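# Bring red foam block or yellow sponge to desk

## Task

Check the shelves at the far end of the aisle for a red foam block. If one is there, move it onto the desk; if none is there, move the yellow sponge from the coffee table onto the desk. Every other object must stay on its own shelf, table or counter. At the end the coffee table must be standing upright, the robot must not have fallen or be leaning, and the delivered item must rest on the desk by itself, not held in place by the robot.

## Robot and tools

ROBOT. A Hello Robot Stretch 3: a two-wheeled base (0.33 m long, 0.34 m wide), a lift on a mast, and a single arm that extends toward the robot's RIGHT side. The base only drives straight or turns in place; it cannot move sideways. To move the gripper forward or back, drive the base. In-place turns pivot about the point midway between the drive wheels, 0.05 m behind the front edge. With the arm retracted and the wrist folded, a turn sweeps a circle of radius 0.28 m; an unfolded, level wrist reaches past that circle.

FRAMES. Base frame: origin on the floor between the drive wheels, x forward, y left, z up. Odometry frame = base frame at scene start. hand_pose is reported in the base frame, located where the closed fingertips meet; with wrist joints at zero its x axis points up, y back toward the mast, z to the rear.

execute_actions. Argument "actions": a list holding exactly one action, or empty (empty just reports state and images). An action may contain "base", "joints", or both, plus optional "contact_limits"; its motions start together. "base" holds one command only: {"translate_m": d}, an offset in metres from the current base position, range -1 to 1, positive forward; or {"rotate_rad": d}, an offset in radians, range -3.2 to 3.2, positive = counter-clockwise (left). Base offsets count from the base position in the latest state report. "joints" is one dictionary of absolute targets keyed by name: lift_m 0 to 1.1 (arm height on mast); arm_m 0 to 0.52 (extension); wrist_yaw_rad -1.345 to 4.42 (0 along the arm, positive toward the front, 3.0 folded over the base); wrist_pitch_rad -1.57 to 0.451 (0 level, negative fingertips down); wrist_roll_rad -2.911 to 2.911 (0 fingers side by side); gripper_m -0.089 to 0.179 (larger = wider; actual tip gap is about 0.007 less when nearly shut, 0.025 less when wide, zero below 0.007); head_pan_rad -3.953 to 1.73 (0 forward, positive left, -1.57 looks along the arm); head_tilt_rad -1.53 to 0.419 (negative down). "contact_limits": {"arm_m": effort percent 1 to 100} stops the arm once its effort reaches that level; lower is gentler, too low stops instantly; higher values are capped at the reported maximum. Optional "cameras": list from head_camera, nav_camera, wrist_camera, all; omitted/null/all gives all, [] gives none. Unknown keys or out-of-range values reject the whole call. Each action lasts at most 15 s. Joints or base left out of an action may keep driving toward their earlier target. If a result reports a stop, later motion calls in that same reply are skipped.

wait: {"seconds": 0 to 10}; commands nothing, returns state and images. zoom_image: {"camera", "region": [x0,y0,x1,y1]} pixels of that camera's latest full image, at most 504x504. finished_scene: {"scene": 1 or 2}, irreversible; call only once the goal holds on its own.

RESULTS. base_status/joint_status: "done" (for the base, wheels turned as commanded, even if slipping); "off_target" (stopped short, may still push); "contact_stop", "time_out", "torque_fault" (target dropped). Arm and lift contact-stop on firm pushes and then go slack until re-commanded; a slack lift can sink under load or be pushed up by closing fingers on a surface. Base, wrist and head have no contact stop. Wrist servos overloaded for seconds switch off for 10 s (torque_fault). on_its_own reports uncommanded behaviour; "held at" is the held target, not actual position. motor_effort in percent (peak in brackets), noisy and offset; positive wheel effort pushes forward. lidar_m: 12 sectors of 30 degrees, first straight ahead, counter-clockwise (4th left, 7th behind, 10th right), plane 0.17 m high, range 0.15-12 m, "-" = nothing; misses glass, thin legs, low objects; robot parts can hide sectors 5, 6, 9, 10. wrist_depth_mm (45-1000) and head_depth_mm (280-4000, image sideways): 7x7 median depths from top left. base_odometry is wheel-based; heading -3.142 to 3.142, left positive; turned_by_wheels and turned_by_imu give turn since last result; base_tilt in degrees (forward/right positive, a few degrees of fixed bias).

CAMERAS. head_camera and nav_camera move with head pan/tilt; wrist_camera rides on the gripper. Calibrations are given per camera; poses update when they change.

SPEED. Fast base motion (0.30 m/s, 1.9 rad/s) only with lift_m < 0.30, arm_m < 0.03, wrist_yaw_rad > 2.54; otherwise 0.10 m/s and 0.63 rad/s.

GRIPPING. Close to a gripper_m smaller than the object width (smaller = firmer, but stall guard may weaken grip). Release by opening at least 0.02 beyond the contact value. Readings do not confirm a hold; check cameras. Re-squeeze with a different value.

SAFETY. Fold or unfold the wrist only with lift_m 0.32-0.95, wrist_pitch_rad -0.4, roll near 0; once folded, lift may go down to 0.25. With yaw below -0.4 keep pitch at -0.5 or lower. Pushing into something solid with the gripper above about 0.45 m can tip the robot; repeated pushes worsen this. Don't drive while gripper holds or presses something immovable; snagging furniture, especially reversing, can tip it. If tilted, reverse the last move in small steps, free the gripper, and lower lift to about 0.2. Avoid drops, slams, hard hits, knocking over the coffee table, and disturbing other objects. Loose objects may occasionally get nudged. The robot holds its last command while you think. Less robot motion time is better.

Each tool is called after "Emit:" as a command line: name --argument value for each argument, lists and objects as JSON in quotes; but a table of rows of numbers goes row by row, as --pt "numbers of a row", without its own name.

## Session

Emit:
execute_actions --actions '[]'

Scene clock: 0.00 s.
base_odometry: x=+0.000 y=+0.000 heading=+0.000 (m, m, rad; odometry frame)
turned_by_wheels: +0.000 (rad since the last result)
turned_by_imu: +0.000 (rad since the last result)
base_tilt: forward=+0.6 right=+0.9 (deg)
lidar_m: 1.49 1.20 1.16 1.27 1.85 1.05 1.44 1.63 2.55 1.86 1.57 1.49
head_depth_mm: 1792 1813 1821 1840 1852 1433 1434 / 1895 1937 1948 1965 1980 1437 1982 / 2012 2087 2091 2111 2145 2145 2113 / 1932 2002 2012 1994 2008 2008 1978 / 1735 1743 1751 1742 1758 1758 1751 / 1545 1552 1549 1548 1539 1534 1552 / 1358 1351 1346 1353 1363 1371 1367
base_status: not commanded
joint_positions: lift_m=+0.378 arm_m=+0.002 wrist_yaw_rad=+3.047 wrist_pitch_rad=-0.562 wrist_roll_rad=-0.018 gripper_m=+0.037 head_pan_rad=+0.016 head_tilt_rad=+0.007
joint_status: not commanded
motor_effort: left_wheel=+0 right_wheel=-1 lift_m=+24 arm_m=+0 wrist_yaw_rad=+1 wrist_pitch_rad=+3 wrist_roll_rad=+0 gripper_m=+0 head_pan_rad=+2 head_tilt_rad=+1 (%)
hand_pose: x=-0.0020 y=+0.0565 z=+0.3598 quat_wxyz=(+0.227, +0.682, +0.166, +0.676) (m; base frame)
wrist_depth_mm: - - - - - - 919 / - - - - - - 997 / 916 934 - 925 940 923 925 / 746 751 743 750 756 769 763 / 630 636 628 635 664 648 646 / 549 569 - - 557 553 559 / 483 - - - 487 492 487
pictures: head_camera (sideways: a quarter turn clockwise sets it upright), nav_camera (sideways: a quarter turn counterclockwise sets it upright), wrist_camera
Images, in order (width x height): head_camera 896x504, nav_camera 672x504, wrist_camera 644x364.

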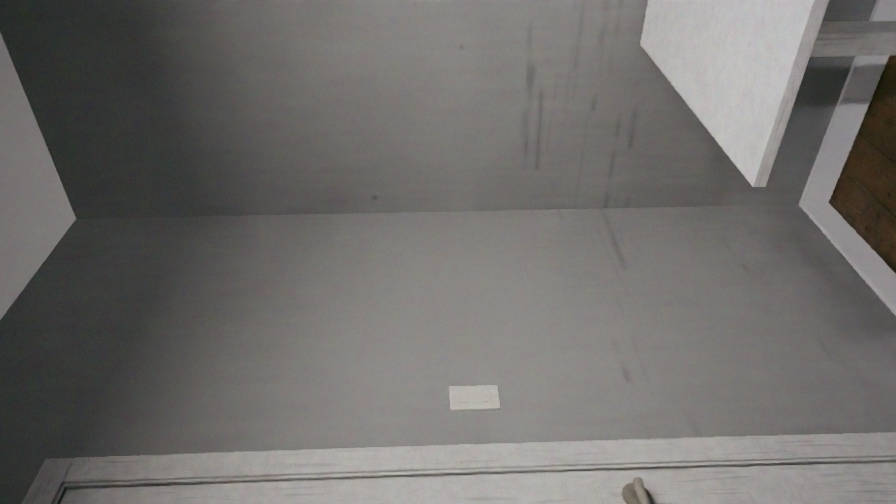

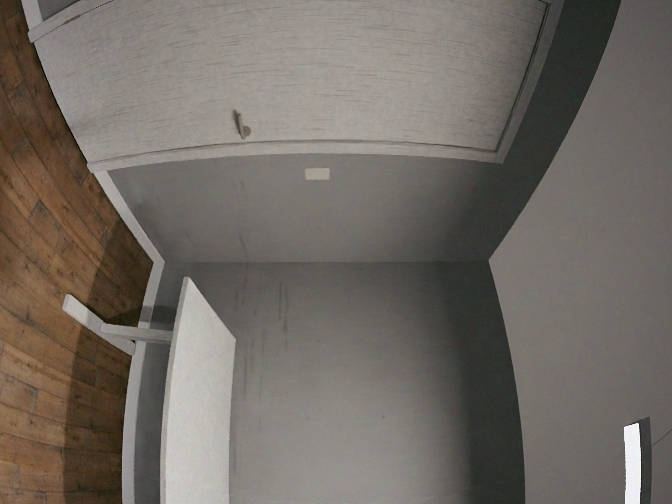

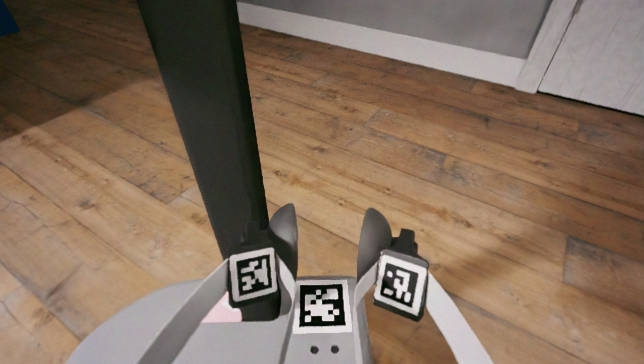

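Desk is front-left. Look around.

Emit:
execute_actions --actions '[{"joints":{"head_pan_rad":1.6,"head_tilt_rad":-0.5}}]' --cameras '["nav_camera"]'

Emit:
execute_actions --actions '[{"joints":{"head_pan_rad":-3.1,"head_tilt_rad":-0.4}}]' --cameras '["nav_camera","head_camera"]'

Emit:
execute_actions --actions '[{"joints":{"head_pan_rad":-1.6,"head_tilt_rad":-0.4}}]' --cameras '["nav_camera"]'

Scene clock: 3.77 s.
base_odometry: x=+0.000 y=+0.000 heading=+0.000 (m, m, rad; odometry frame)
turned_by_wheels: +0.000 (rad since the last result)
turned_by_imu: +0.000 (rad since the last result)
base_tilt: forward=+0.8 right=+0.7 (deg)
lidar_m: 1.49 1.20 1.17 1.27 1.85 1.05 1.44 1.63 2.55 1.86 1.57 1.48
head_depth_mm: 1036 1118 1216 1333 1474 1542 1288 / 1102 1198 1312 1449 1615 1554 1291 / 1170 1275 1410 1563 1755 1559 1306 / 1256 1375 1526 1705 1886 1561 1309 / 1341 1485 1659 1906 1971 1575 1304 / 1459 1615 1846 2120 1970 1578 1312 / 1586 1792 2056 2335 1997 1642 -
base_status: not commanded
joint_positions: lift_m=+0.378 arm_m=+0.002 wrist_yaw_rad=+3.047 wrist_pitch_rad=-0.562 wrist_roll_rad=-0.018 gripper_m=+0.037 head_pan_rad=+1.593 head_tilt_rad=-0.493
joint_status: all done
motor_effort: left_wheel=+0(0) right_wheel=-1(1) lift_m=+24(23) arm_m=+0(0) wrist_yaw_rad=+1(1) wrist_pitch_rad=+3(3) wrist_roll_rad=+0(0) gripper_m=+1(0) head_pan_rad=+2(32) head_tilt_rad=-2(21) (%)
hand_pose: x=-0.0020 y=+0.0565 z=+0.3598 quat_wxyz=(+0.227, +0.682, +0.166, +0.676) (m; base frame)
wrist_depth_mm: - - - - - - 933 / - - - - - - - / 904 916 - 923 923 924 930 / 748 749 731 759 753 771 779 / 628 623 640 632 664 642 641 / 552 564 - - 555 562 557 / 485 - - - 489 490 491
pictures: nav_camera (sideways: a quarter turn counterclockwise sets it upright)
camera_calibration (this result's frames):
nav_camera: T_world_to_cam=[[0.0194174, 0.439607, 0.89798, -1.12512], [0.999811, -0.00922669, -0.0171024, 0.0685064], [0.000767061, 0.898143, -0.439703, 0.536118], [0, 0, 0, 1]] pos_world=[-0.0470578, 0.0137343, 1.24724]
Images, in order (width x height): nav_camera 672x504.

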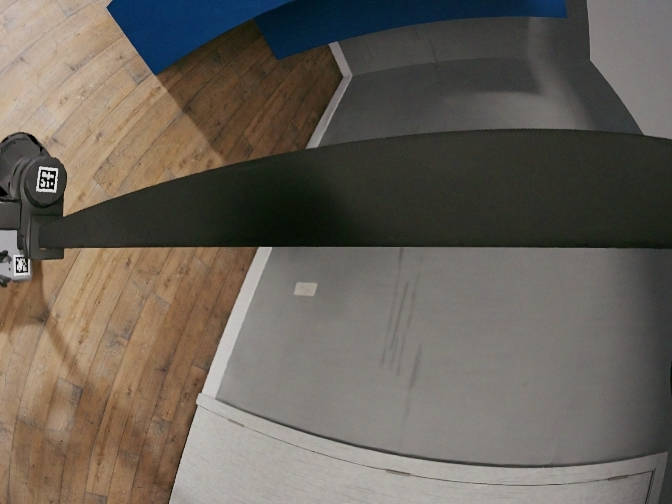

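Scene clock: 6.33 s.
base_odometry: x=+0.000 y=+0.000 heading=+0.000 (m, m, rad; odometry frame)
turned_by_wheels: +0.000 (rad since the last result)
turned_by_imu: +0.000 (rad since the last result)
base_tilt: forward=+0.7 right=+0.8 (deg)
lidar_m: 1.49 1.20 1.16 1.27 1.84 1.05 1.44 1.62 2.55 1.85 1.57 1.49
head_depth_mm: 2580 2789 2907 1168 1239 1357 1361 / 1888 2080 2284 2608 2156 1684 1372 / 1884 1821 2312 2165 2107 1678 1370 / 1459 1541 2337 2007 2012 1696 1382 / 1269 1367 1491 1634 1833 1690 1390 / 1327 1460 1622 1824 2040 1707 1398 / 1463 2729 2989 3009 2219 1716 1401
base_status: not commanded
joint_positions: lift_m=+0.378 arm_m=+0.002 wrist_yaw_rad=+3.047 wrist_pitch_rad=-0.562 wrist_roll_rad=-0.018 gripper_m=+0.037 head_pan_rad=-3.093 head_tilt_rad=-0.409
joint_status: all done
motor_effort: left_wheel=+0(0) right_wheel=-1(1) lift_m=+24(24) arm_m=+0(0) wrist_yaw_rad=+1(1) wrist_pitch_rad=+3(3) wrist_roll_rad=+0(0) gripper_m=+0(1) head_pan_rad=-2(28) head_tilt_rad=+3(9) (%)
hand_pose: x=-0.0020 y=+0.0565 z=+0.3598 quat_wxyz=(+0.227, +0.682, +0.166, +0.676) (m; base frame)
wrist_depth_mm: - - - - - - 934 / - - - - - - 1000 / 911 914 - 930 927 936 944 / 746 748 744 775 762 761 763 / 631 639 640 645 662 636 643 / 550 562 - - 556 562 561 / 485 - - - 489 491 490
pictures: head_camera (sideways: a quarter turn clockwise sets it upright), nav_camera (sideways: a quarter turn counterclockwise sets it upright)
camera_calibration (this result's frames):
head_camera: T_world_to_cam=[[0.418499, 0.00774482, -0.908184, 1.20256], [0.0701826, -0.997249, 0.0238364, -0.0245486], [-0.905502, -0.0737143, -0.417891, 0.507709], [0, 0, 0, 1]] pos_world=[-0.0418156, 0.00363068, 1.3049]
nav_camera: T_world_to_cam=[[-0.362413, 0.0113942, 0.931948, -1.16712], [-0.0191868, 0.999622, -0.0196828, 0.0780839], [-0.93182, -0.0250144, -0.362057, 0.440764], [0, 0, 0, 1]] pos_world=[-0.0107673, -0.0537306, 1.24881]
Images, in order (width x height): head_camera 896x504, nav_camera 672x504.

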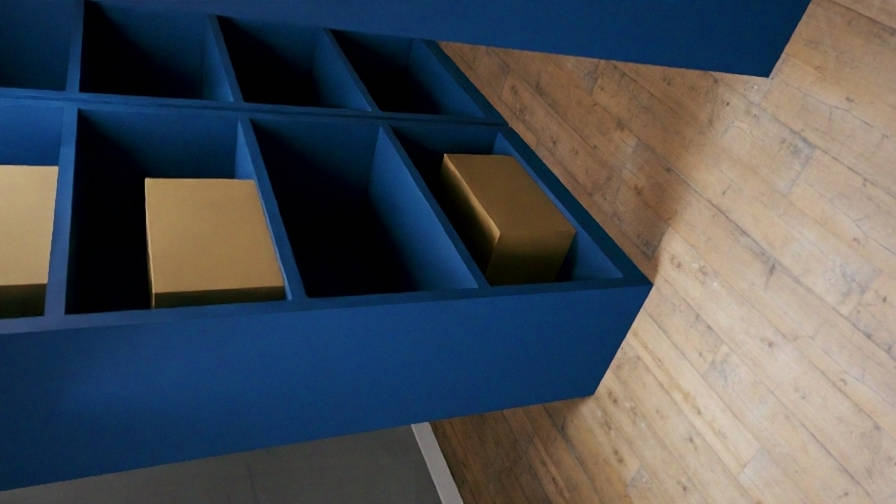

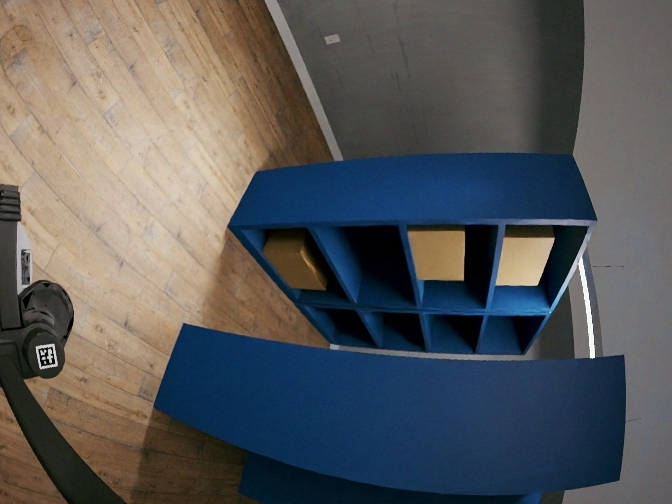

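Scene clock: 7.60 s.
base_odometry: x=+0.000 y=+0.000 heading=+0.000 (m, m, rad; odometry frame)
turned_by_wheels: +0.000 (rad since the last result)
turned_by_imu: +0.000 (rad since the last result)
base_tilt: forward=+0.7 right=+0.8 (deg)
lidar_m: 1.49 1.20 1.16 1.27 1.85 1.05 1.44 1.62 2.55 1.86 1.57 1.48
head_depth_mm: 2252 2412 2567 2747 2152 1667 1371 / 2382 2559 2767 2869 2155 1666 1364 / 2509 2700 2924 2883 2181 1683 1373 / 2684 2897 3070 2728 2180 1698 1385 / 2618 2764 2873 2340 2184 1704 1390 / 2315 2424 2541 2468 2199 1708 1389 / 2059 2173 2265 2349 2228 1675 1402
base_status: not commanded
joint_positions: lift_m=+0.378 arm_m=+0.002 wrist_yaw_rad=+3.047 wrist_pitch_rad=-0.562 wrist_roll_rad=-0.018 gripper_m=+0.037 head_pan_rad=-1.607 head_tilt_rad=-0.408
joint_status: all done
motor_effort: left_wheel=+0(0) right_wheel=-1(1) lift_m=+23(24) arm_m=+0(0) wrist_yaw_rad=+1(0) wrist_pitch_rad=+3(3) wrist_roll_rad=+0(0) gripper_m=+0(0) head_pan_rad=+4(30) head_tilt_rad=+3(2) (%)
hand_pose: x=-0.0020 y=+0.0565 z=+0.3598 quat_wxyz=(+0.227, +0.682, +0.166, +0.676) (m; base frame)
wrist_depth_mm: - - - - - - 926 / - - - - - - 992 / 892 910 - 923 924 918 932 / 741 760 728 755 756 771 755 / 632 631 632 638 660 642 646 / 547 561 - - 555 556 566 / 482 - - - 489 491 496
pictures: nav_camera (sideways: a quarter turn counterclockwise sets it upright)
camera_calibration (this result's frames):
nav_camera: T_world_to_cam=[[-0.0422135, -0.36002, 0.931989, -1.16913], [-0.997625, 0.0660127, -0.0196862, 0.0840567], [-0.0544357, -0.930606, -0.361951, 0.435274], [0, 0, 0, 1]] pos_world=[0.0581987, -0.021388, 1.24881]
Images, in order (width x height): nav_camera 672x504.

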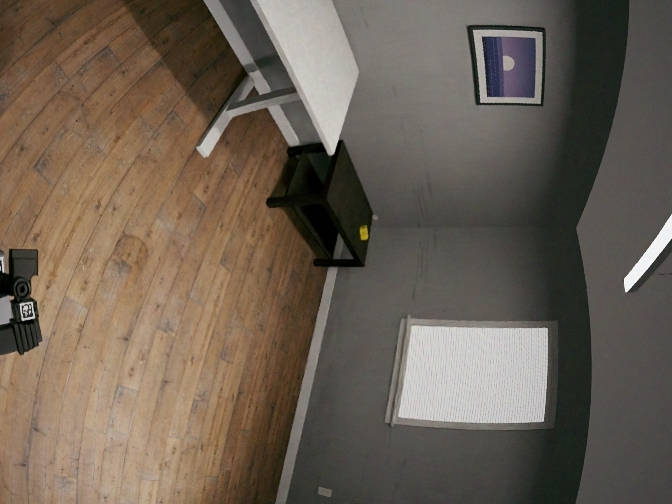

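Emit:
execute_actions --actions '[{"base":{"rotate_rad":-2.2},"joints":{"head_pan_rad":0,"head_tilt_rad":-0.3}}]' --cameras '["nav_camera","head_camera"]'

Emit:
execute_actions --actions '[{"base":{"translate_m":1.0},"joints":{"head_pan_rad":-0.9,"head_tilt_rad":-0.3}}]' --cameras '["nav_camera","head_camera"]'

Scene clock: 16.40 s.
base_odometry: x=+0.000 y=+0.000 heading=-2.200 (m, m, rad; odometry frame)
turned_by_wheels: -2.200 (rad since the last result)
turned_by_imu: -2.229 (rad since the last result)
base_tilt: forward=+0.7 right=+0.8 (deg)
lidar_m: 2.55 1.85 1.56 1.83 1.75 1.23 1.16 1.23 1.64 1.05 1.08 1.44
head_depth_mm: 2291 2393 2571 2775 2515 1853 1481 / 2270 2410 2589 2759 2497 1868 1485 / 2269 2398 2572 2730 2514 1866 1493 / 2252 2382 2550 2734 2549 1882 1495 / 2225 2379 2530 2756 2554 1894 1496 / 2238 2392 2541 2744 2601 1894 1507 / 2234 2370 2534 2722 2594 1920 1510
base_status: done
joint_positions: lift_m=+0.378 arm_m=+0.002 wrist_yaw_rad=+3.047 wrist_pitch_rad=-0.562 wrist_roll_rad=-0.018 gripper_m=+0.037 head_pan_rad=-0.007 head_tilt_rad=-0.310
joint_status: all done
motor_effort: left_wheel=+2(5) right_wheel=-3(7) lift_m=+23(24) arm_m=-1(0) wrist_yaw_rad=+1(1) wrist_pitch_rad=+3(4) wrist_roll_rad=+0(0) gripper_m=+0(0) head_pan_rad=+2(30) head_tilt_rad=+3(12) (%)
hand_pose: x=-0.0020 y=+0.0565 z=+0.3598 quat_wxyz=(+0.227, +0.682, +0.166, +0.676) (m; base frame)
wrist_depth_mm: - - - - - - - / - - - - - - - / 913 912 - 918 927 951 937 / 748 753 738 764 749 763 773 / 632 628 636 639 656 648 646 / 550 570 - - 555 560 558 / 490 - - - 491 493 492
pictures: head_camera (sideways: a quarter turn clockwise sets it upright), nav_camera (sideways: a quarter turn counterclockwise sets it upright)
camera_calibration (this result's frames):
head_camera: T_world_to_cam=[[-0.326607, 0.015022, -0.945041, 1.25521], [-0.016539, 0.99963, 0.0216056, -0.0211183], [0.945015, 0.0226865, -0.326238, 0.377146], [0, 0, 0, 1]] pos_world=[0.0532015, -0.00630135, 1.30972]
nav_camera: T_world_to_cam=[[0.267471, -0.030979, 0.963068, -1.2116], [-0.0346705, -0.999145, -0.0225105, 0.0818624], [0.962942, -0.0273691, -0.268316, 0.307207], [0, 0, 0, 1]] pos_world=[0.031083, 0.0526663, 1.25112]
Images, in order (width x height): head_camera 896x504, nav_camera 672x504.

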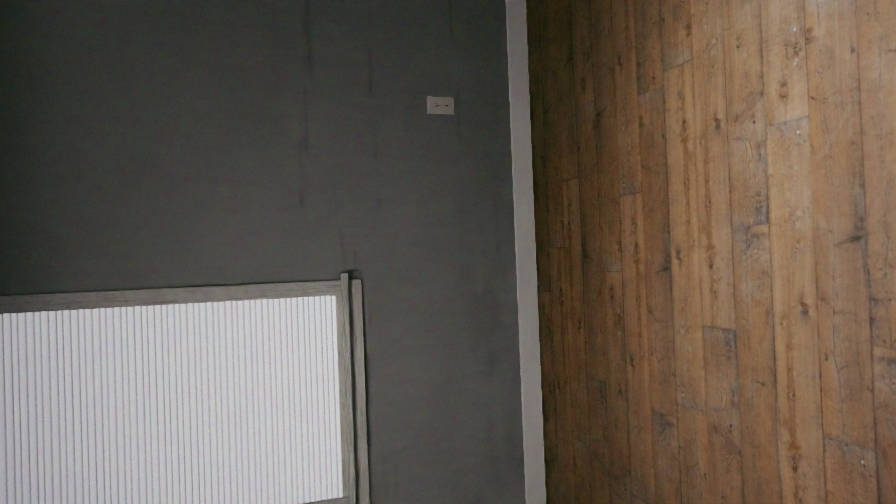

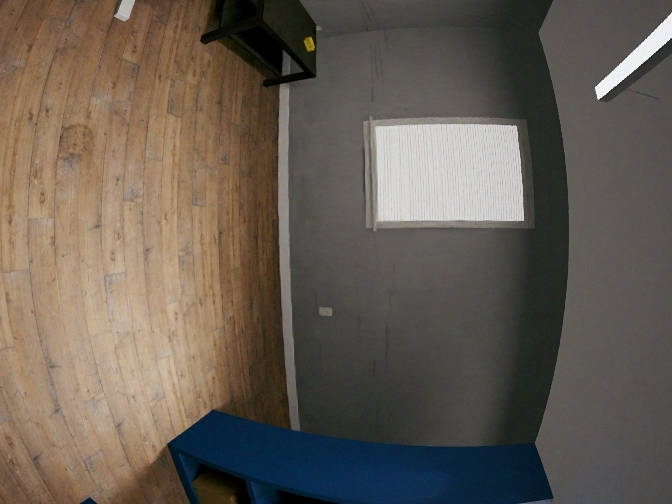

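Scene clock: 27.63 s.
base_odometry: x=-0.588 y=-0.809 heading=-2.200 (m, m, rad; odometry frame)
turned_by_wheels: +0.000 (rad since the last result)
turned_by_imu: -0.002 (rad since the last result)
base_tilt: forward=+0.8 right=+0.7 (deg)
lidar_m: 1.56 1.60 1.34 1.34 1.92 2.06 2.16 2.25 1.20 1.02 1.05 1.64
head_depth_mm: 897 949 996 1063 1128 1209 1290 / 2795 2978 3143 3364 2399 1730 1405 / 2617 2763 2928 3170 2543 1865 1488 / 2297 2390 2551 2730 2557 1891 1495 / 2009 2113 2207 2368 2404 1888 1492 / 1806 1892 1993 2081 2165 1902 1508 / 1644 1706 1778 1852 1947 1909 1503
base_status: done
joint_positions: lift_m=+0.378 arm_m=+0.002 wrist_yaw_rad=+3.047 wrist_pitch_rad=-0.562 wrist_roll_rad=-0.018 gripper_m=+0.037 head_pan_rad=-0.893 head_tilt_rad=-0.310
joint_status: all done
motor_effort: left_wheel=+1(6) right_wheel=-3(4) lift_m=+24(24) arm_m=+0(0) wrist_yaw_rad=+1(1) wrist_pitch_rad=+3(3) wrist_roll_rad=+0(0) gripper_m=+0(0) head_pan_rad=-2(31) head_tilt_rad=+4(3) (%)
hand_pose: x=-0.0020 y=+0.0565 z=+0.3598 quat_wxyz=(+0.227, +0.682, +0.166, +0.676) (m; base frame)
wrist_depth_mm: - - - - - - - / - - - - - - - / 920 916 - 909 929 938 927 / 748 755 733 760 766 760 764 / 628 635 639 640 669 642 643 / 552 563 - - 556 560 562 / 483 - - - 489 490 490
pictures: head_camera (sideways: a quarter turn clockwise sets it upright), nav_camera (sideways: a quarter turn counterclockwise sets it upright)
camera_calibration (this result's frames):
head_camera: T_world_to_cam=[[-0.194963, 0.262329, -0.945078, 1.25445], [0.763596, 0.645333, 0.0216028, -0.0258736], [0.615557, -0.717446, -0.32613, 0.379015], [0, 0, 0, 1]] pos_world=[0.0310239, -0.0404595, 1.30972]
nav_camera: T_world_to_cam=[[0.145187, -0.226632, 0.963098, -1.21089], [-0.795624, -0.605373, -0.0225137, 0.0865083], [0.588136, -0.762995, -0.268206, 0.309349], [0, 0, 0, 1]] pos_world=[0.062694, 0.013975, 1.25112]
Images, in order (width x height): head_camera 896x504, nav_camera 672x504.

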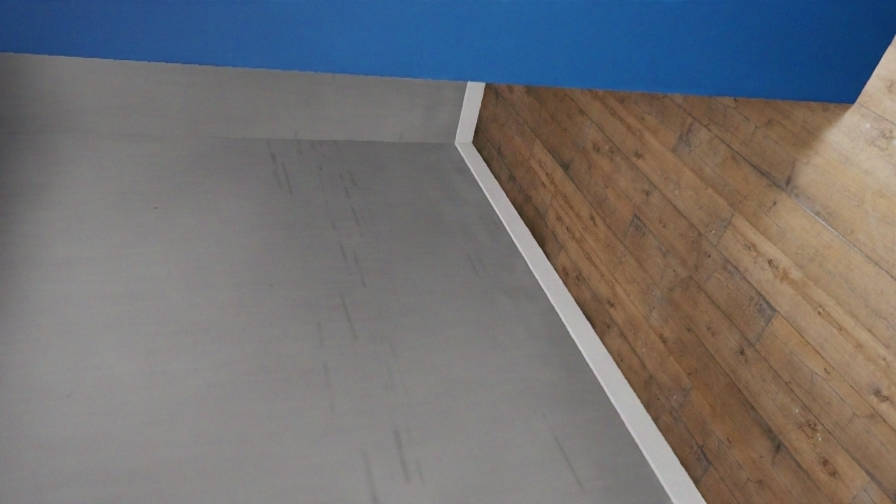

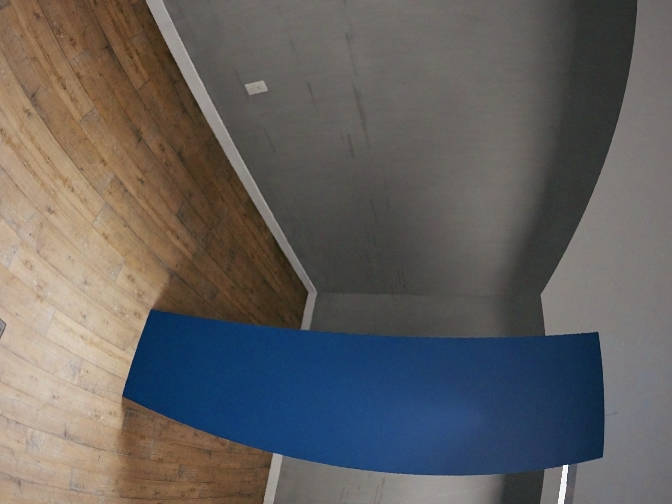

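Emit:
execute_actions --actions '[{"joints":{"head_pan_rad":-2.0,"head_tilt_rad":-0.3}}]' --cameras '["nav_camera","head_camera"]'

Scene clock: 30.17 s.
base_odometry: x=-0.588 y=-0.809 heading=-2.200 (m, m, rad; odometry frame)
turned_by_wheels: +0.000 (rad since the last result)
turned_by_imu: +0.000 (rad since the last result)
base_tilt: forward=+0.7 right=+0.6 (deg)
lidar_m: 1.56 1.60 1.34 1.33 1.92 2.07 2.16 2.25 1.20 1.02 1.05 1.63
head_depth_mm: 1120 1201 1296 1394 1513 1670 1483 / 1062 1137 1217 1305 1419 1540 1481 / 1052 1116 1195 1269 1380 1501 1493 / 1279 1946 2000 1718 1824 1783 1492 / 1721 1901 2005 2142 2323 1891 1499 / 2604 2746 2917 3061 2604 1889 1513 / 2513 2649 2784 2916 2597 1908 1390
base_status: not commanded
joint_positions: lift_m=+0.378 arm_m=+0.002 wrist_yaw_rad=+3.047 wrist_pitch_rad=-0.562 wrist_roll_rad=-0.018 gripper_m=+0.037 head_pan_rad=-1.993 head_tilt_rad=-0.310
joint_status: all done
motor_effort: left_wheel=+2(1) right_wheel=-3(3) lift_m=+23(23) arm_m=+0(0) wrist_yaw_rad=+0(1) wrist_pitch_rad=+3(4) wrist_roll_rad=+0(0) gripper_m=+1(0) head_pan_rad=-2(30) head_tilt_rad=+2(4) (%)
hand_pose: x=-0.0020 y=+0.0565 z=+0.3598 quat_wxyz=(+0.227, +0.682, +0.166, +0.676) (m; base frame)
wrist_depth_mm: - - - - - - - / - - - - - - - / 912 902 - 926 926 938 930 / 744 745 733 761 771 764 765 / 632 642 638 644 669 640 640 / 555 562 - - 560 557 552 / 487 - - - 491 487 488
pictures: head_camera (sideways: a quarter turn clockwise sets it upright), nav_camera (sideways: a quarter turn counterclockwise sets it upright)
camera_calibration (this result's frames):
head_camera: T_world_to_cam=[[0.145338, 0.292752, -0.945078, 1.25238], [0.921512, -0.387749, 0.0216029, -0.0268369], [-0.360129, -0.87404, -0.32613, 0.384967], [0, 0, 0, 1]] pos_world=[-0.0186501, -0.040566, 1.30972]
nav_camera: T_world_to_cam=[[-0.136107, -0.232199, 0.963098, -1.20918], [-0.900429, 0.43442, -0.0225137, 0.0871476], [-0.413161, -0.870266, -0.268206, 0.315457], [0, 0, 0, 1]] pos_world=[0.0442279, -0.0440958, 1.25112]
Images, in order (width x height): head_camera 896x504, nav_camera 672x504.

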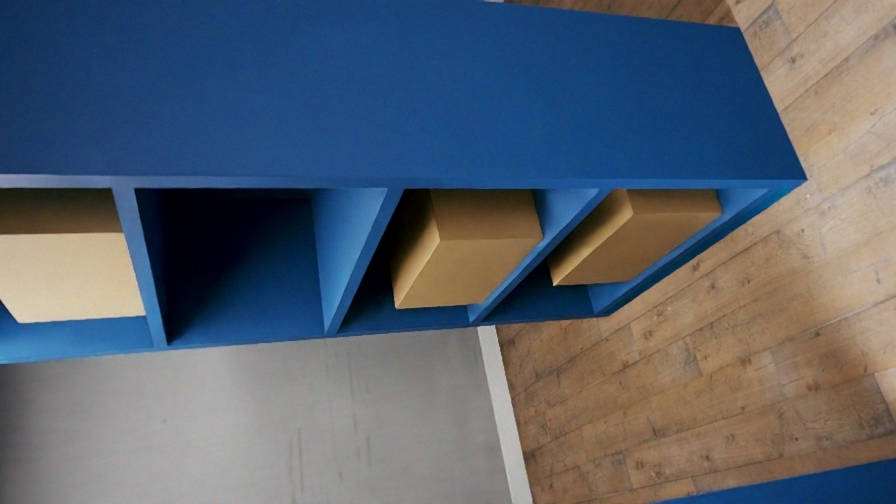

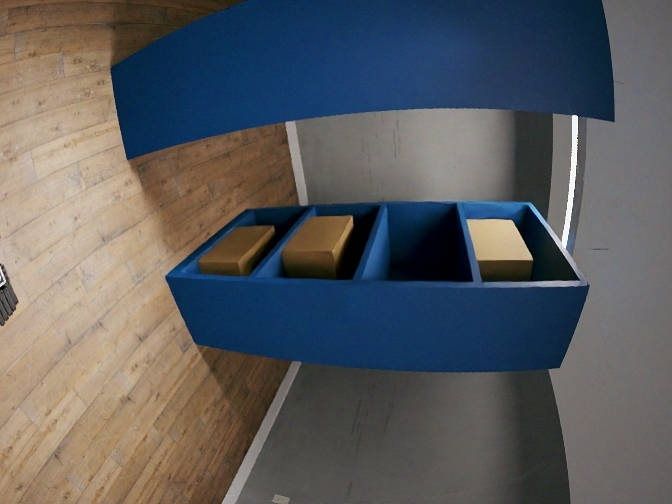

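Emit:
execute_actions --actions '[{"base":{"translate_m":-0.45},"joints":{"head_pan_rad":-1.75,"head_tilt_rad":-0.3}}]' --cameras '["nav_camera","head_camera"]'

Scene clock: 41.83 s.
base_odometry: x=-0.324 y=-0.445 heading=-2.200 (m, m, rad; odometry frame)
turned_by_wheels: +0.000 (rad since the last result)
turned_by_imu: +0.002 (rad since the last result)
base_tilt: forward=+0.7 right=+0.6 (deg)
lidar_m: 2.00 2.06 1.51 1.43 1.76 1.80 1.71 1.79 1.08 1.05 1.12 2.10
head_depth_mm: 958 1022 1092 1185 1297 1669 1457 / 936 996 1063 1145 1231 1347 1425 / 918 978 1046 1114 1200 1295 1399 / 900 953 1023 1100 1187 1303 1390 / 1396 1800 1916 3022 2323 1884 1503 / 2501 2641 2793 3027 2582 1901 1504 / 2466 2628 2789 2973 2571 1920 1513
base_status: done
joint_positions: lift_m=+0.378 arm_m=+0.002 wrist_yaw_rad=+3.047 wrist_pitch_rad=-0.562 wrist_roll_rad=-0.018 gripper_m=+0.037 head_pan_rad=-1.757 head_tilt_rad=-0.310
joint_status: all done
motor_effort: left_wheel=+2(3) right_wheel=-2(8) lift_m=+24(24) arm_m=+0(0) wrist_yaw_rad=+0(1) wrist_pitch_rad=+3(3) wrist_roll_rad=+0(0) gripper_m=+0(1) head_pan_rad=+2(14) head_tilt_rad=+3(3) (%)
hand_pose: x=-0.0020 y=+0.0565 z=+0.3598 quat_wxyz=(+0.227, +0.682, +0.166, +0.676) (m; base frame)
wrist_depth_mm: - - - - - - - / - - - - - - - / 911 928 - 927 923 949 939 / 739 751 733 748 755 752 761 / 633 643 640 633 669 643 645 / 546 565 - - 553 553 560 / 486 - - - 489 489 493
pictures: head_camera (sideways: a quarter turn clockwise sets it upright), nav_camera (sideways: a quarter turn counterclockwise sets it upright)
camera_calibration (this result's frames):
head_camera: T_world_to_cam=[[0.0729767, 0.318592, -0.945079, 1.25282], [0.986571, -0.161901, 0.0216028, -0.0272337], [-0.146127, -0.933963, -0.326128, 0.383659], [0, 0, 0, 1]] pos_world=[-0.00849578, -0.0452231, 1.30972]
nav_camera: T_world_to_cam=[[-0.0781372, -0.257556, 0.963099, -1.20953], [-0.976966, 0.212204, -0.0225137, 0.0876146], [-0.198575, -0.942674, -0.268205, 0.314147], [0, 0, 0, 1]] pos_world=[0.0534688, -0.0339762, 1.25112]
Images, in order (width x height): head_camera 896x504, nav_camera 672x504.

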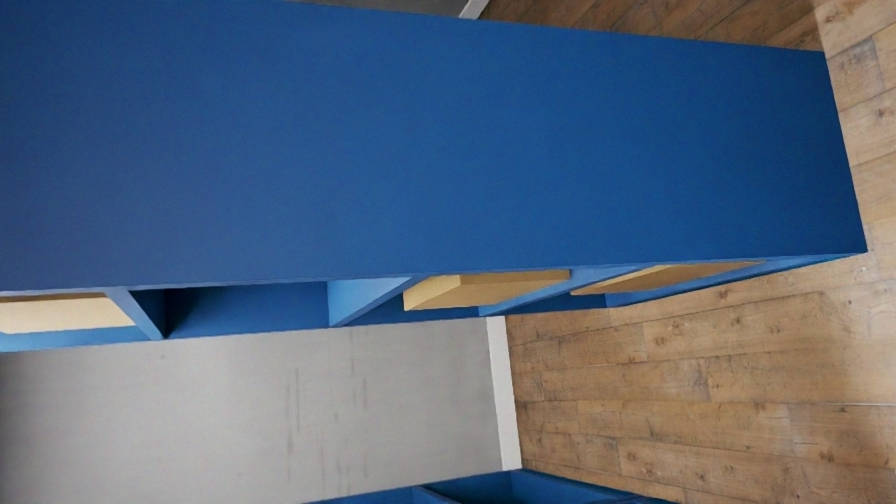

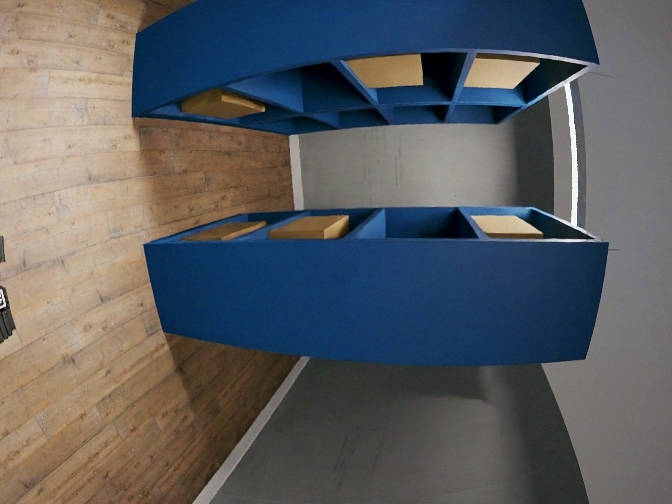

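Emit:
execute_actions --actions '[{"base":{"translate_m":0.2},"joints":{"head_pan_rad":-1.5,"head_tilt_rad":-0.5}}]' --cameras '["nav_camera","head_camera"]'

Scene clock: 51.13 s.
base_odometry: x=-0.441 y=-0.606 heading=-2.200 (m, m, rad; odometry frame)
turned_by_wheels: +0.000 (rad since the last result)
turned_by_imu: +0.000 (rad since the last result)
base_tilt: forward=+0.7 right=+0.6 (deg)
lidar_m: 1.81 1.86 1.41 1.42 1.89 2.01 1.92 1.99 1.09 1.05 1.06 1.90
head_depth_mm: 1621 1696 1566 1489 1535 1462 1289 / 2528 2697 2926 2306 1901 1545 1294 / 2518 2765 3060 2598 1938 1562 1303 / 2511 2781 3057 2607 1964 1566 1303 / 1680 1767 1999 1745 1681 1494 1316 / 1074 976 1062 1168 1323 1489 1316 / 867 947 1052 1171 1331 1506 1321
base_status: done
joint_positions: lift_m=+0.378 arm_m=+0.002 wrist_yaw_rad=+3.047 wrist_pitch_rad=-0.562 wrist_roll_rad=-0.018 gripper_m=+0.037 head_pan_rad=-1.507 head_tilt_rad=-0.493
joint_status: all done
motor_effort: left_wheel=+1(6) right_wheel=-3(3) lift_m=+23(24) arm_m=+0(1) wrist_yaw_rad=+1(1) wrist_pitch_rad=+4(3) wrist_roll_rad=+0(0) gripper_m=+0(0) head_pan_rad=+3(14) head_tilt_rad=-2(12) (%)
hand_pose: x=-0.0020 y=+0.0565 z=+0.3598 quat_wxyz=(+0.227, +0.682, +0.166, +0.676) (m; base frame)
wrist_depth_mm: - - - - - - - / - - - - - - - / 919 908 - 935 932 909 939 / 750 740 737 755 764 760 770 / 635 634 633 642 654 637 648 / 551 565 - - 556 557 555 / 485 - - - 488 489 493
pictures: head_camera (sideways: a quarter turn clockwise sets it upright), nav_camera (sideways: a quarter turn counterclockwise sets it upright)
camera_calibration (this result's frames):
head_camera: T_world_to_cam=[[-0.0187137, 0.493553, -0.869514, 1.15478], [0.996237, 0.0828113, 0.0255643, -0.0324444], [0.0846229, -0.865764, -0.493246, 0.599722], [0, 0, 0, 1]] pos_world=[0.00318232, -0.0480427, 1.30074]
nav_camera: T_world_to_cam=[[-0.00111064, -0.439967, 0.898013, -1.12504], [-0.999329, -0.0323897, -0.0171047, 0.0807043], [0.0366119, -0.89743, -0.439636, 0.535811], [0, 0, 0, 1]] pos_world=[0.0597836, -0.0115144, 1.24725]
Images, in order (width x height): head_camera 896x504, nav_camera 672x504.

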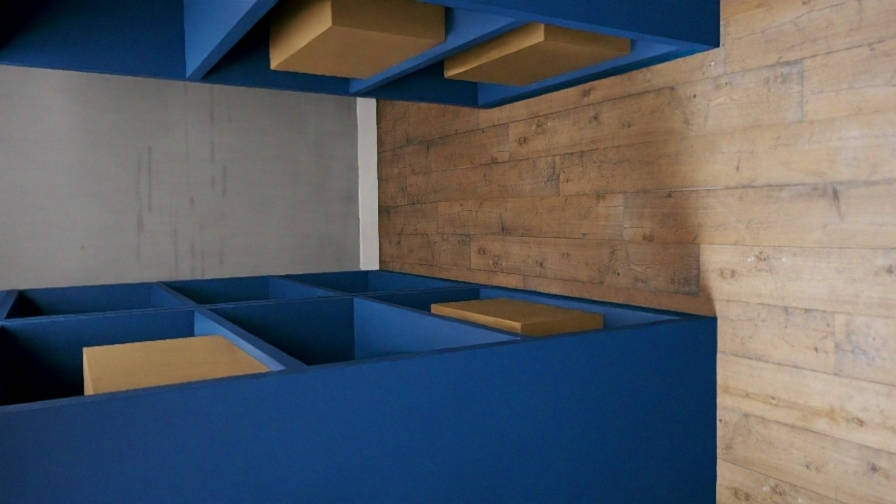

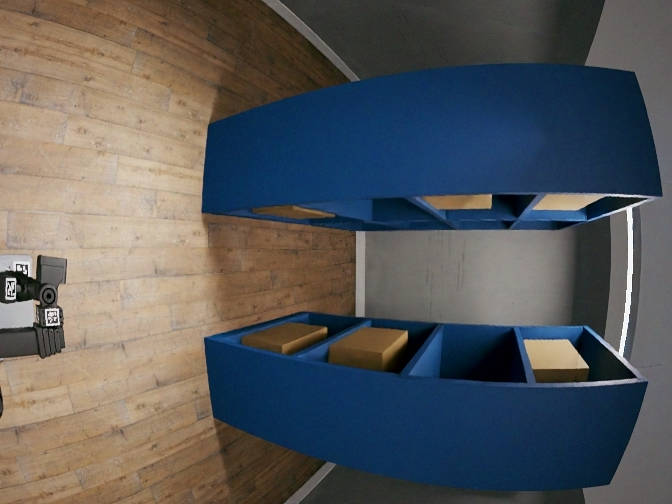

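Emit:
execute_actions --actions '[{"base":{"translate_m":-0.11}}]' --cameras '[]'

Emit:
execute_actions --actions '[{"base":{"rotate_rad":-1.5},"joints":{"head_pan_rad":0,"head_tilt_rad":-0.5}}]' --cameras '["head_camera"]'

Emit:
execute_actions --actions '[{"base":{"translate_m":0.55}}]' --cameras '["head_camera","nav_camera"]'

Scene clock: 57.33 s.
base_odometry: x=-0.377 y=-0.517 heading=-2.200 (m, m, rad; odometry frame)
turned_by_wheels: +0.000 (rad since the last result)
turned_by_imu: +0.001 (rad since the last result)
base_tilt: forward=+0.7 right=+0.8 (deg)
lidar_m: 1.91 1.97 1.47 1.42 1.81 1.90 1.80 1.88 1.08 1.06 1.09 2.00
head_depth_mm: 1574 970 1043 1155 1297 1456 1289 / 1663 1749 1705 1741 1747 1492 1291 / 2545 2770 3070 2618 1945 1559 1299 / 2526 2761 3067 2591 1972 1564 1303 / 2485 2654 2715 2232 1907 1564 1314 / 1627 1407 1958 1545 1383 1499 1317 / 1132 981 1054 1179 1348 1510 1317
base_status: done
joint_positions: lift_m=+0.378 arm_m=+0.002 wrist_yaw_rad=+3.047 wrist_pitch_rad=-0.562 wrist_roll_rad=-0.018 gripper_m=+0.037 head_pan_rad=-1.507 head_tilt_rad=-0.493
joint_status: not commanded
motor_effort: left_wheel=+2(3) right_wheel=-2(8) lift_m=+24(23) arm_m=+0(0) wrist_yaw_rad=+0(0) wrist_pitch_rad=+3(3) wrist_roll_rad=+0(0) gripper_m=+0(1) head_pan_rad=+3(2) head_tilt_rad=-2(2) (%)
hand_pose: x=-0.0020 y=+0.0565 z=+0.3598 quat_wxyz=(+0.227, +0.682, +0.166, +0.676) (m; base frame)
wrist_depth_mm: - - - - - - - / - - - - - - - / 924 925 - 919 935 937 917 / 745 748 732 763 759 761 770 / 632 640 633 636 663 639 644 / 552 567 - - 554 556 555 / 482 - - - 489 494 497
pictures: none
No camera images: the call's "cameras" was empty. Leave "cameras" out to get every camera's image.

Scene clock: 60.67 s.
base_odometry: x=-0.377 y=-0.517 heading=+2.584 (m, m, rad; odometry frame)
turned_by_wheels: -1.500 (rad since the last result)
turned_by_imu: -1.519 (rad since the last result)
base_tilt: forward=+0.6 right=+0.7 (deg)
lidar_m: 1.26 1.09 1.97 1.92 2.01 1.47 1.42 1.82 1.86 1.81 1.92 1.06
head_depth_mm: 1579 954 1041 1143 1281 1443 1293 / 1666 1735 1652 1672 1701 1486 1298 / 2526 2739 3024 2593 1946 1553 1296 / 2519 2748 3063 2611 1957 1561 1304 / 2518 2706 2864 2268 1895 1569 1308 / 1645 1440 1965 1556 1369 1492 1317 / 1591 992 1064 1172 1325 1497 1323
base_status: done
joint_positions: lift_m=+0.378 arm_m=+0.002 wrist_yaw_rad=+3.047 wrist_pitch_rad=-0.562 wrist_roll_rad=-0.018 gripper_m=+0.037 head_pan_rad=-0.007 head_tilt_rad=-0.494
joint_status: all done
motor_effort: left_wheel=+1(6) right_wheel=-2(7) lift_m=+23(23) arm_m=+0(1) wrist_yaw_rad=+1(1) wrist_pitch_rad=+3(3) wrist_roll_rad=+0(0) gripper_m=+1(1) head_pan_rad=+2(30) head_tilt_rad=-2(3) (%)
hand_pose: x=-0.0020 y=+0.0565 z=+0.3598 quat_wxyz=(+0.227, +0.682, +0.166, +0.676) (m; base frame)
wrist_depth_mm: - - - - - - - / - - - - - - - / 905 925 - 923 932 933 942 / 752 742 740 748 756 769 765 / 632 637 637 641 654 645 647 / 548 567 - - 555 562 556 / 484 - - - 487 493 492
pictures: head_camera (sideways: a quarter turn clockwise sets it upright)
camera_calibration (this result's frames):
head_camera: T_world_to_cam=[[-0.493943, 0.0162275, -0.869343, 1.15746], [-0.0121653, 0.999599, 0.025571, -0.0263018], [0.869409, 0.0232064, -0.493547, 0.595327], [0, 0, 0, 1]] pos_world=[0.0538158, -0.00630682, 1.30072]
Images, in order (width x height): head_camera 896x504.

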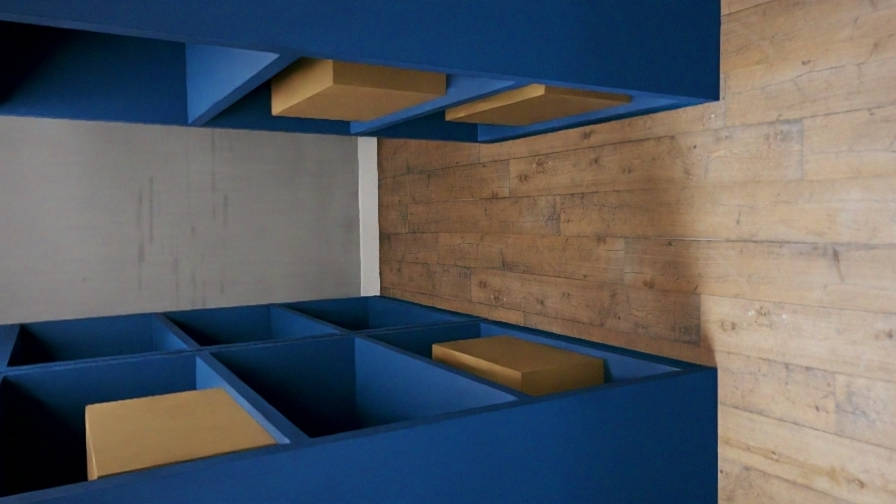

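Scene clock: 67.40 s.
base_odometry: x=-0.843 y=-0.226 heading=+2.584 (m, m, rad; odometry frame)
turned_by_wheels: +0.000 (rad since the last result)
turned_by_imu: -0.001 (rad since the last result)
base_tilt: forward=+0.6 right=+0.6 (deg)
lidar_m: 1.19 0.59 0.71 1.89 1.99 1.96 1.96 2.28 1.90 1.85 0.66 0.56
head_depth_mm: 1145 1223 1179 1086 1086 1126 1132 / 2025 2177 2399 2334 1738 1506 1295 / 2019 2198 2420 2601 1955 1561 1300 / 2022 2210 2429 2610 1972 1564 1307 / 2025 2182 2339 2464 1896 1569 1313 / 1937 1299 1405 1501 1344 1316 1246 / 1153 1211 948 1486 1164 960 1160
base_status: done
joint_positions: lift_m=+0.378 arm_m=+0.002 wrist_yaw_rad=+3.047 wrist_pitch_rad=-0.562 wrist_roll_rad=-0.018 gripper_m=+0.037 head_pan_rad=-0.007 head_tilt_rad=-0.494
joint_status: not commanded
motor_effort: left_wheel=+2(7) right_wheel=-3(4) lift_m=+24(24) arm_m=+0(0) wrist_yaw_rad=+1(0) wrist_pitch_rad=+3(3) wrist_roll_rad=+0(0) gripper_m=-1(0) head_pan_rad=+3(2) head_tilt_rad=-2(3) (%)
hand_pose: x=-0.0020 y=+0.0565 z=+0.3598 quat_wxyz=(+0.227, +0.682, +0.166, +0.676) (m; base frame)
wrist_depth_mm: - - - - - - 590 / - - - - - - 588 / 900 918 - 916 927 850 586 / 740 750 741 766 751 762 584 / 629 635 635 638 655 653 610 / 555 566 - - 556 559 558 / 487 - - - 492 490 488
pictures: head_camera (sideways: a quarter turn clockwise sets it upright), nav_camera (sideways: a quarter turn counterclockwise sets it upright)
camera_calibration (this result's frames):
head_camera: T_world_to_cam=[[-0.49418, 0.0162046, -0.869208, 1.15729], [-0.012208, 0.999598, 0.0255762, -0.0263084], [0.869274, 0.0232506, -0.493784, 0.595636], [0, 0, 0, 1]] pos_world=[0.0538158, -0.00630444, 1.30071]
nav_camera: T_world_to_cam=[[0.439345, -0.0321939, 0.897741, -1.12737], [-0.0383008, -0.99912, -0.0170854, 0.0748169], [0.897502, -0.0268778, -0.440191, 0.531283], [0, 0, 0, 1]] pos_world=[0.0213443, 0.0527362, 1.24724]
Images, in order (width x height): head_camera 896x504, nav_camera 672x504.

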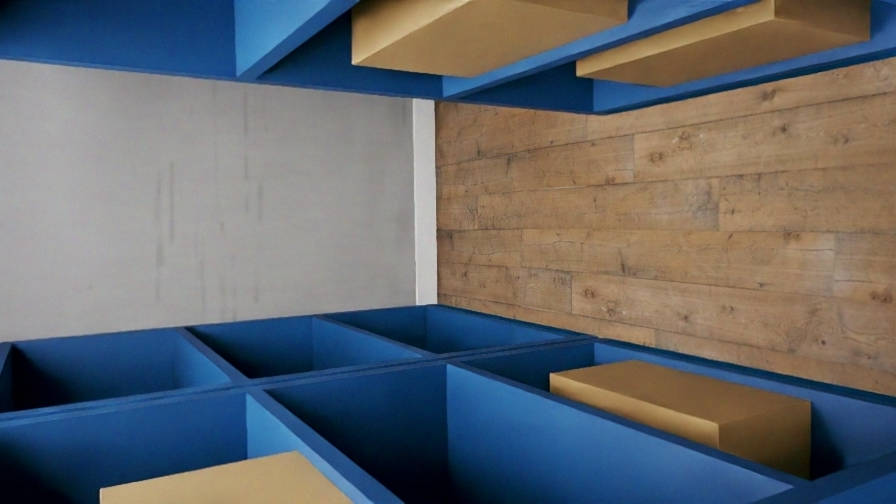

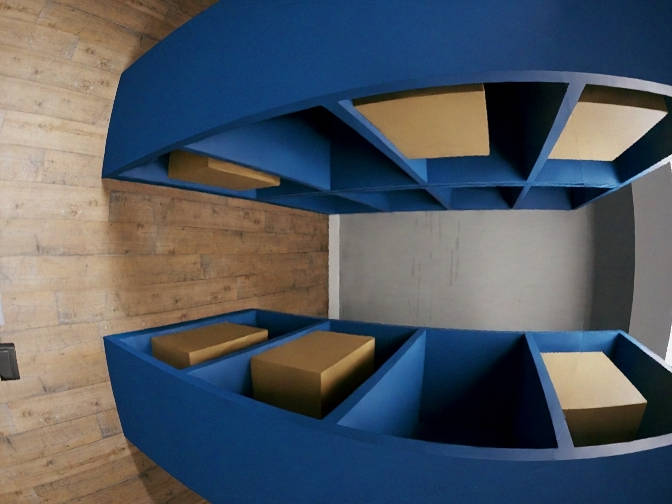

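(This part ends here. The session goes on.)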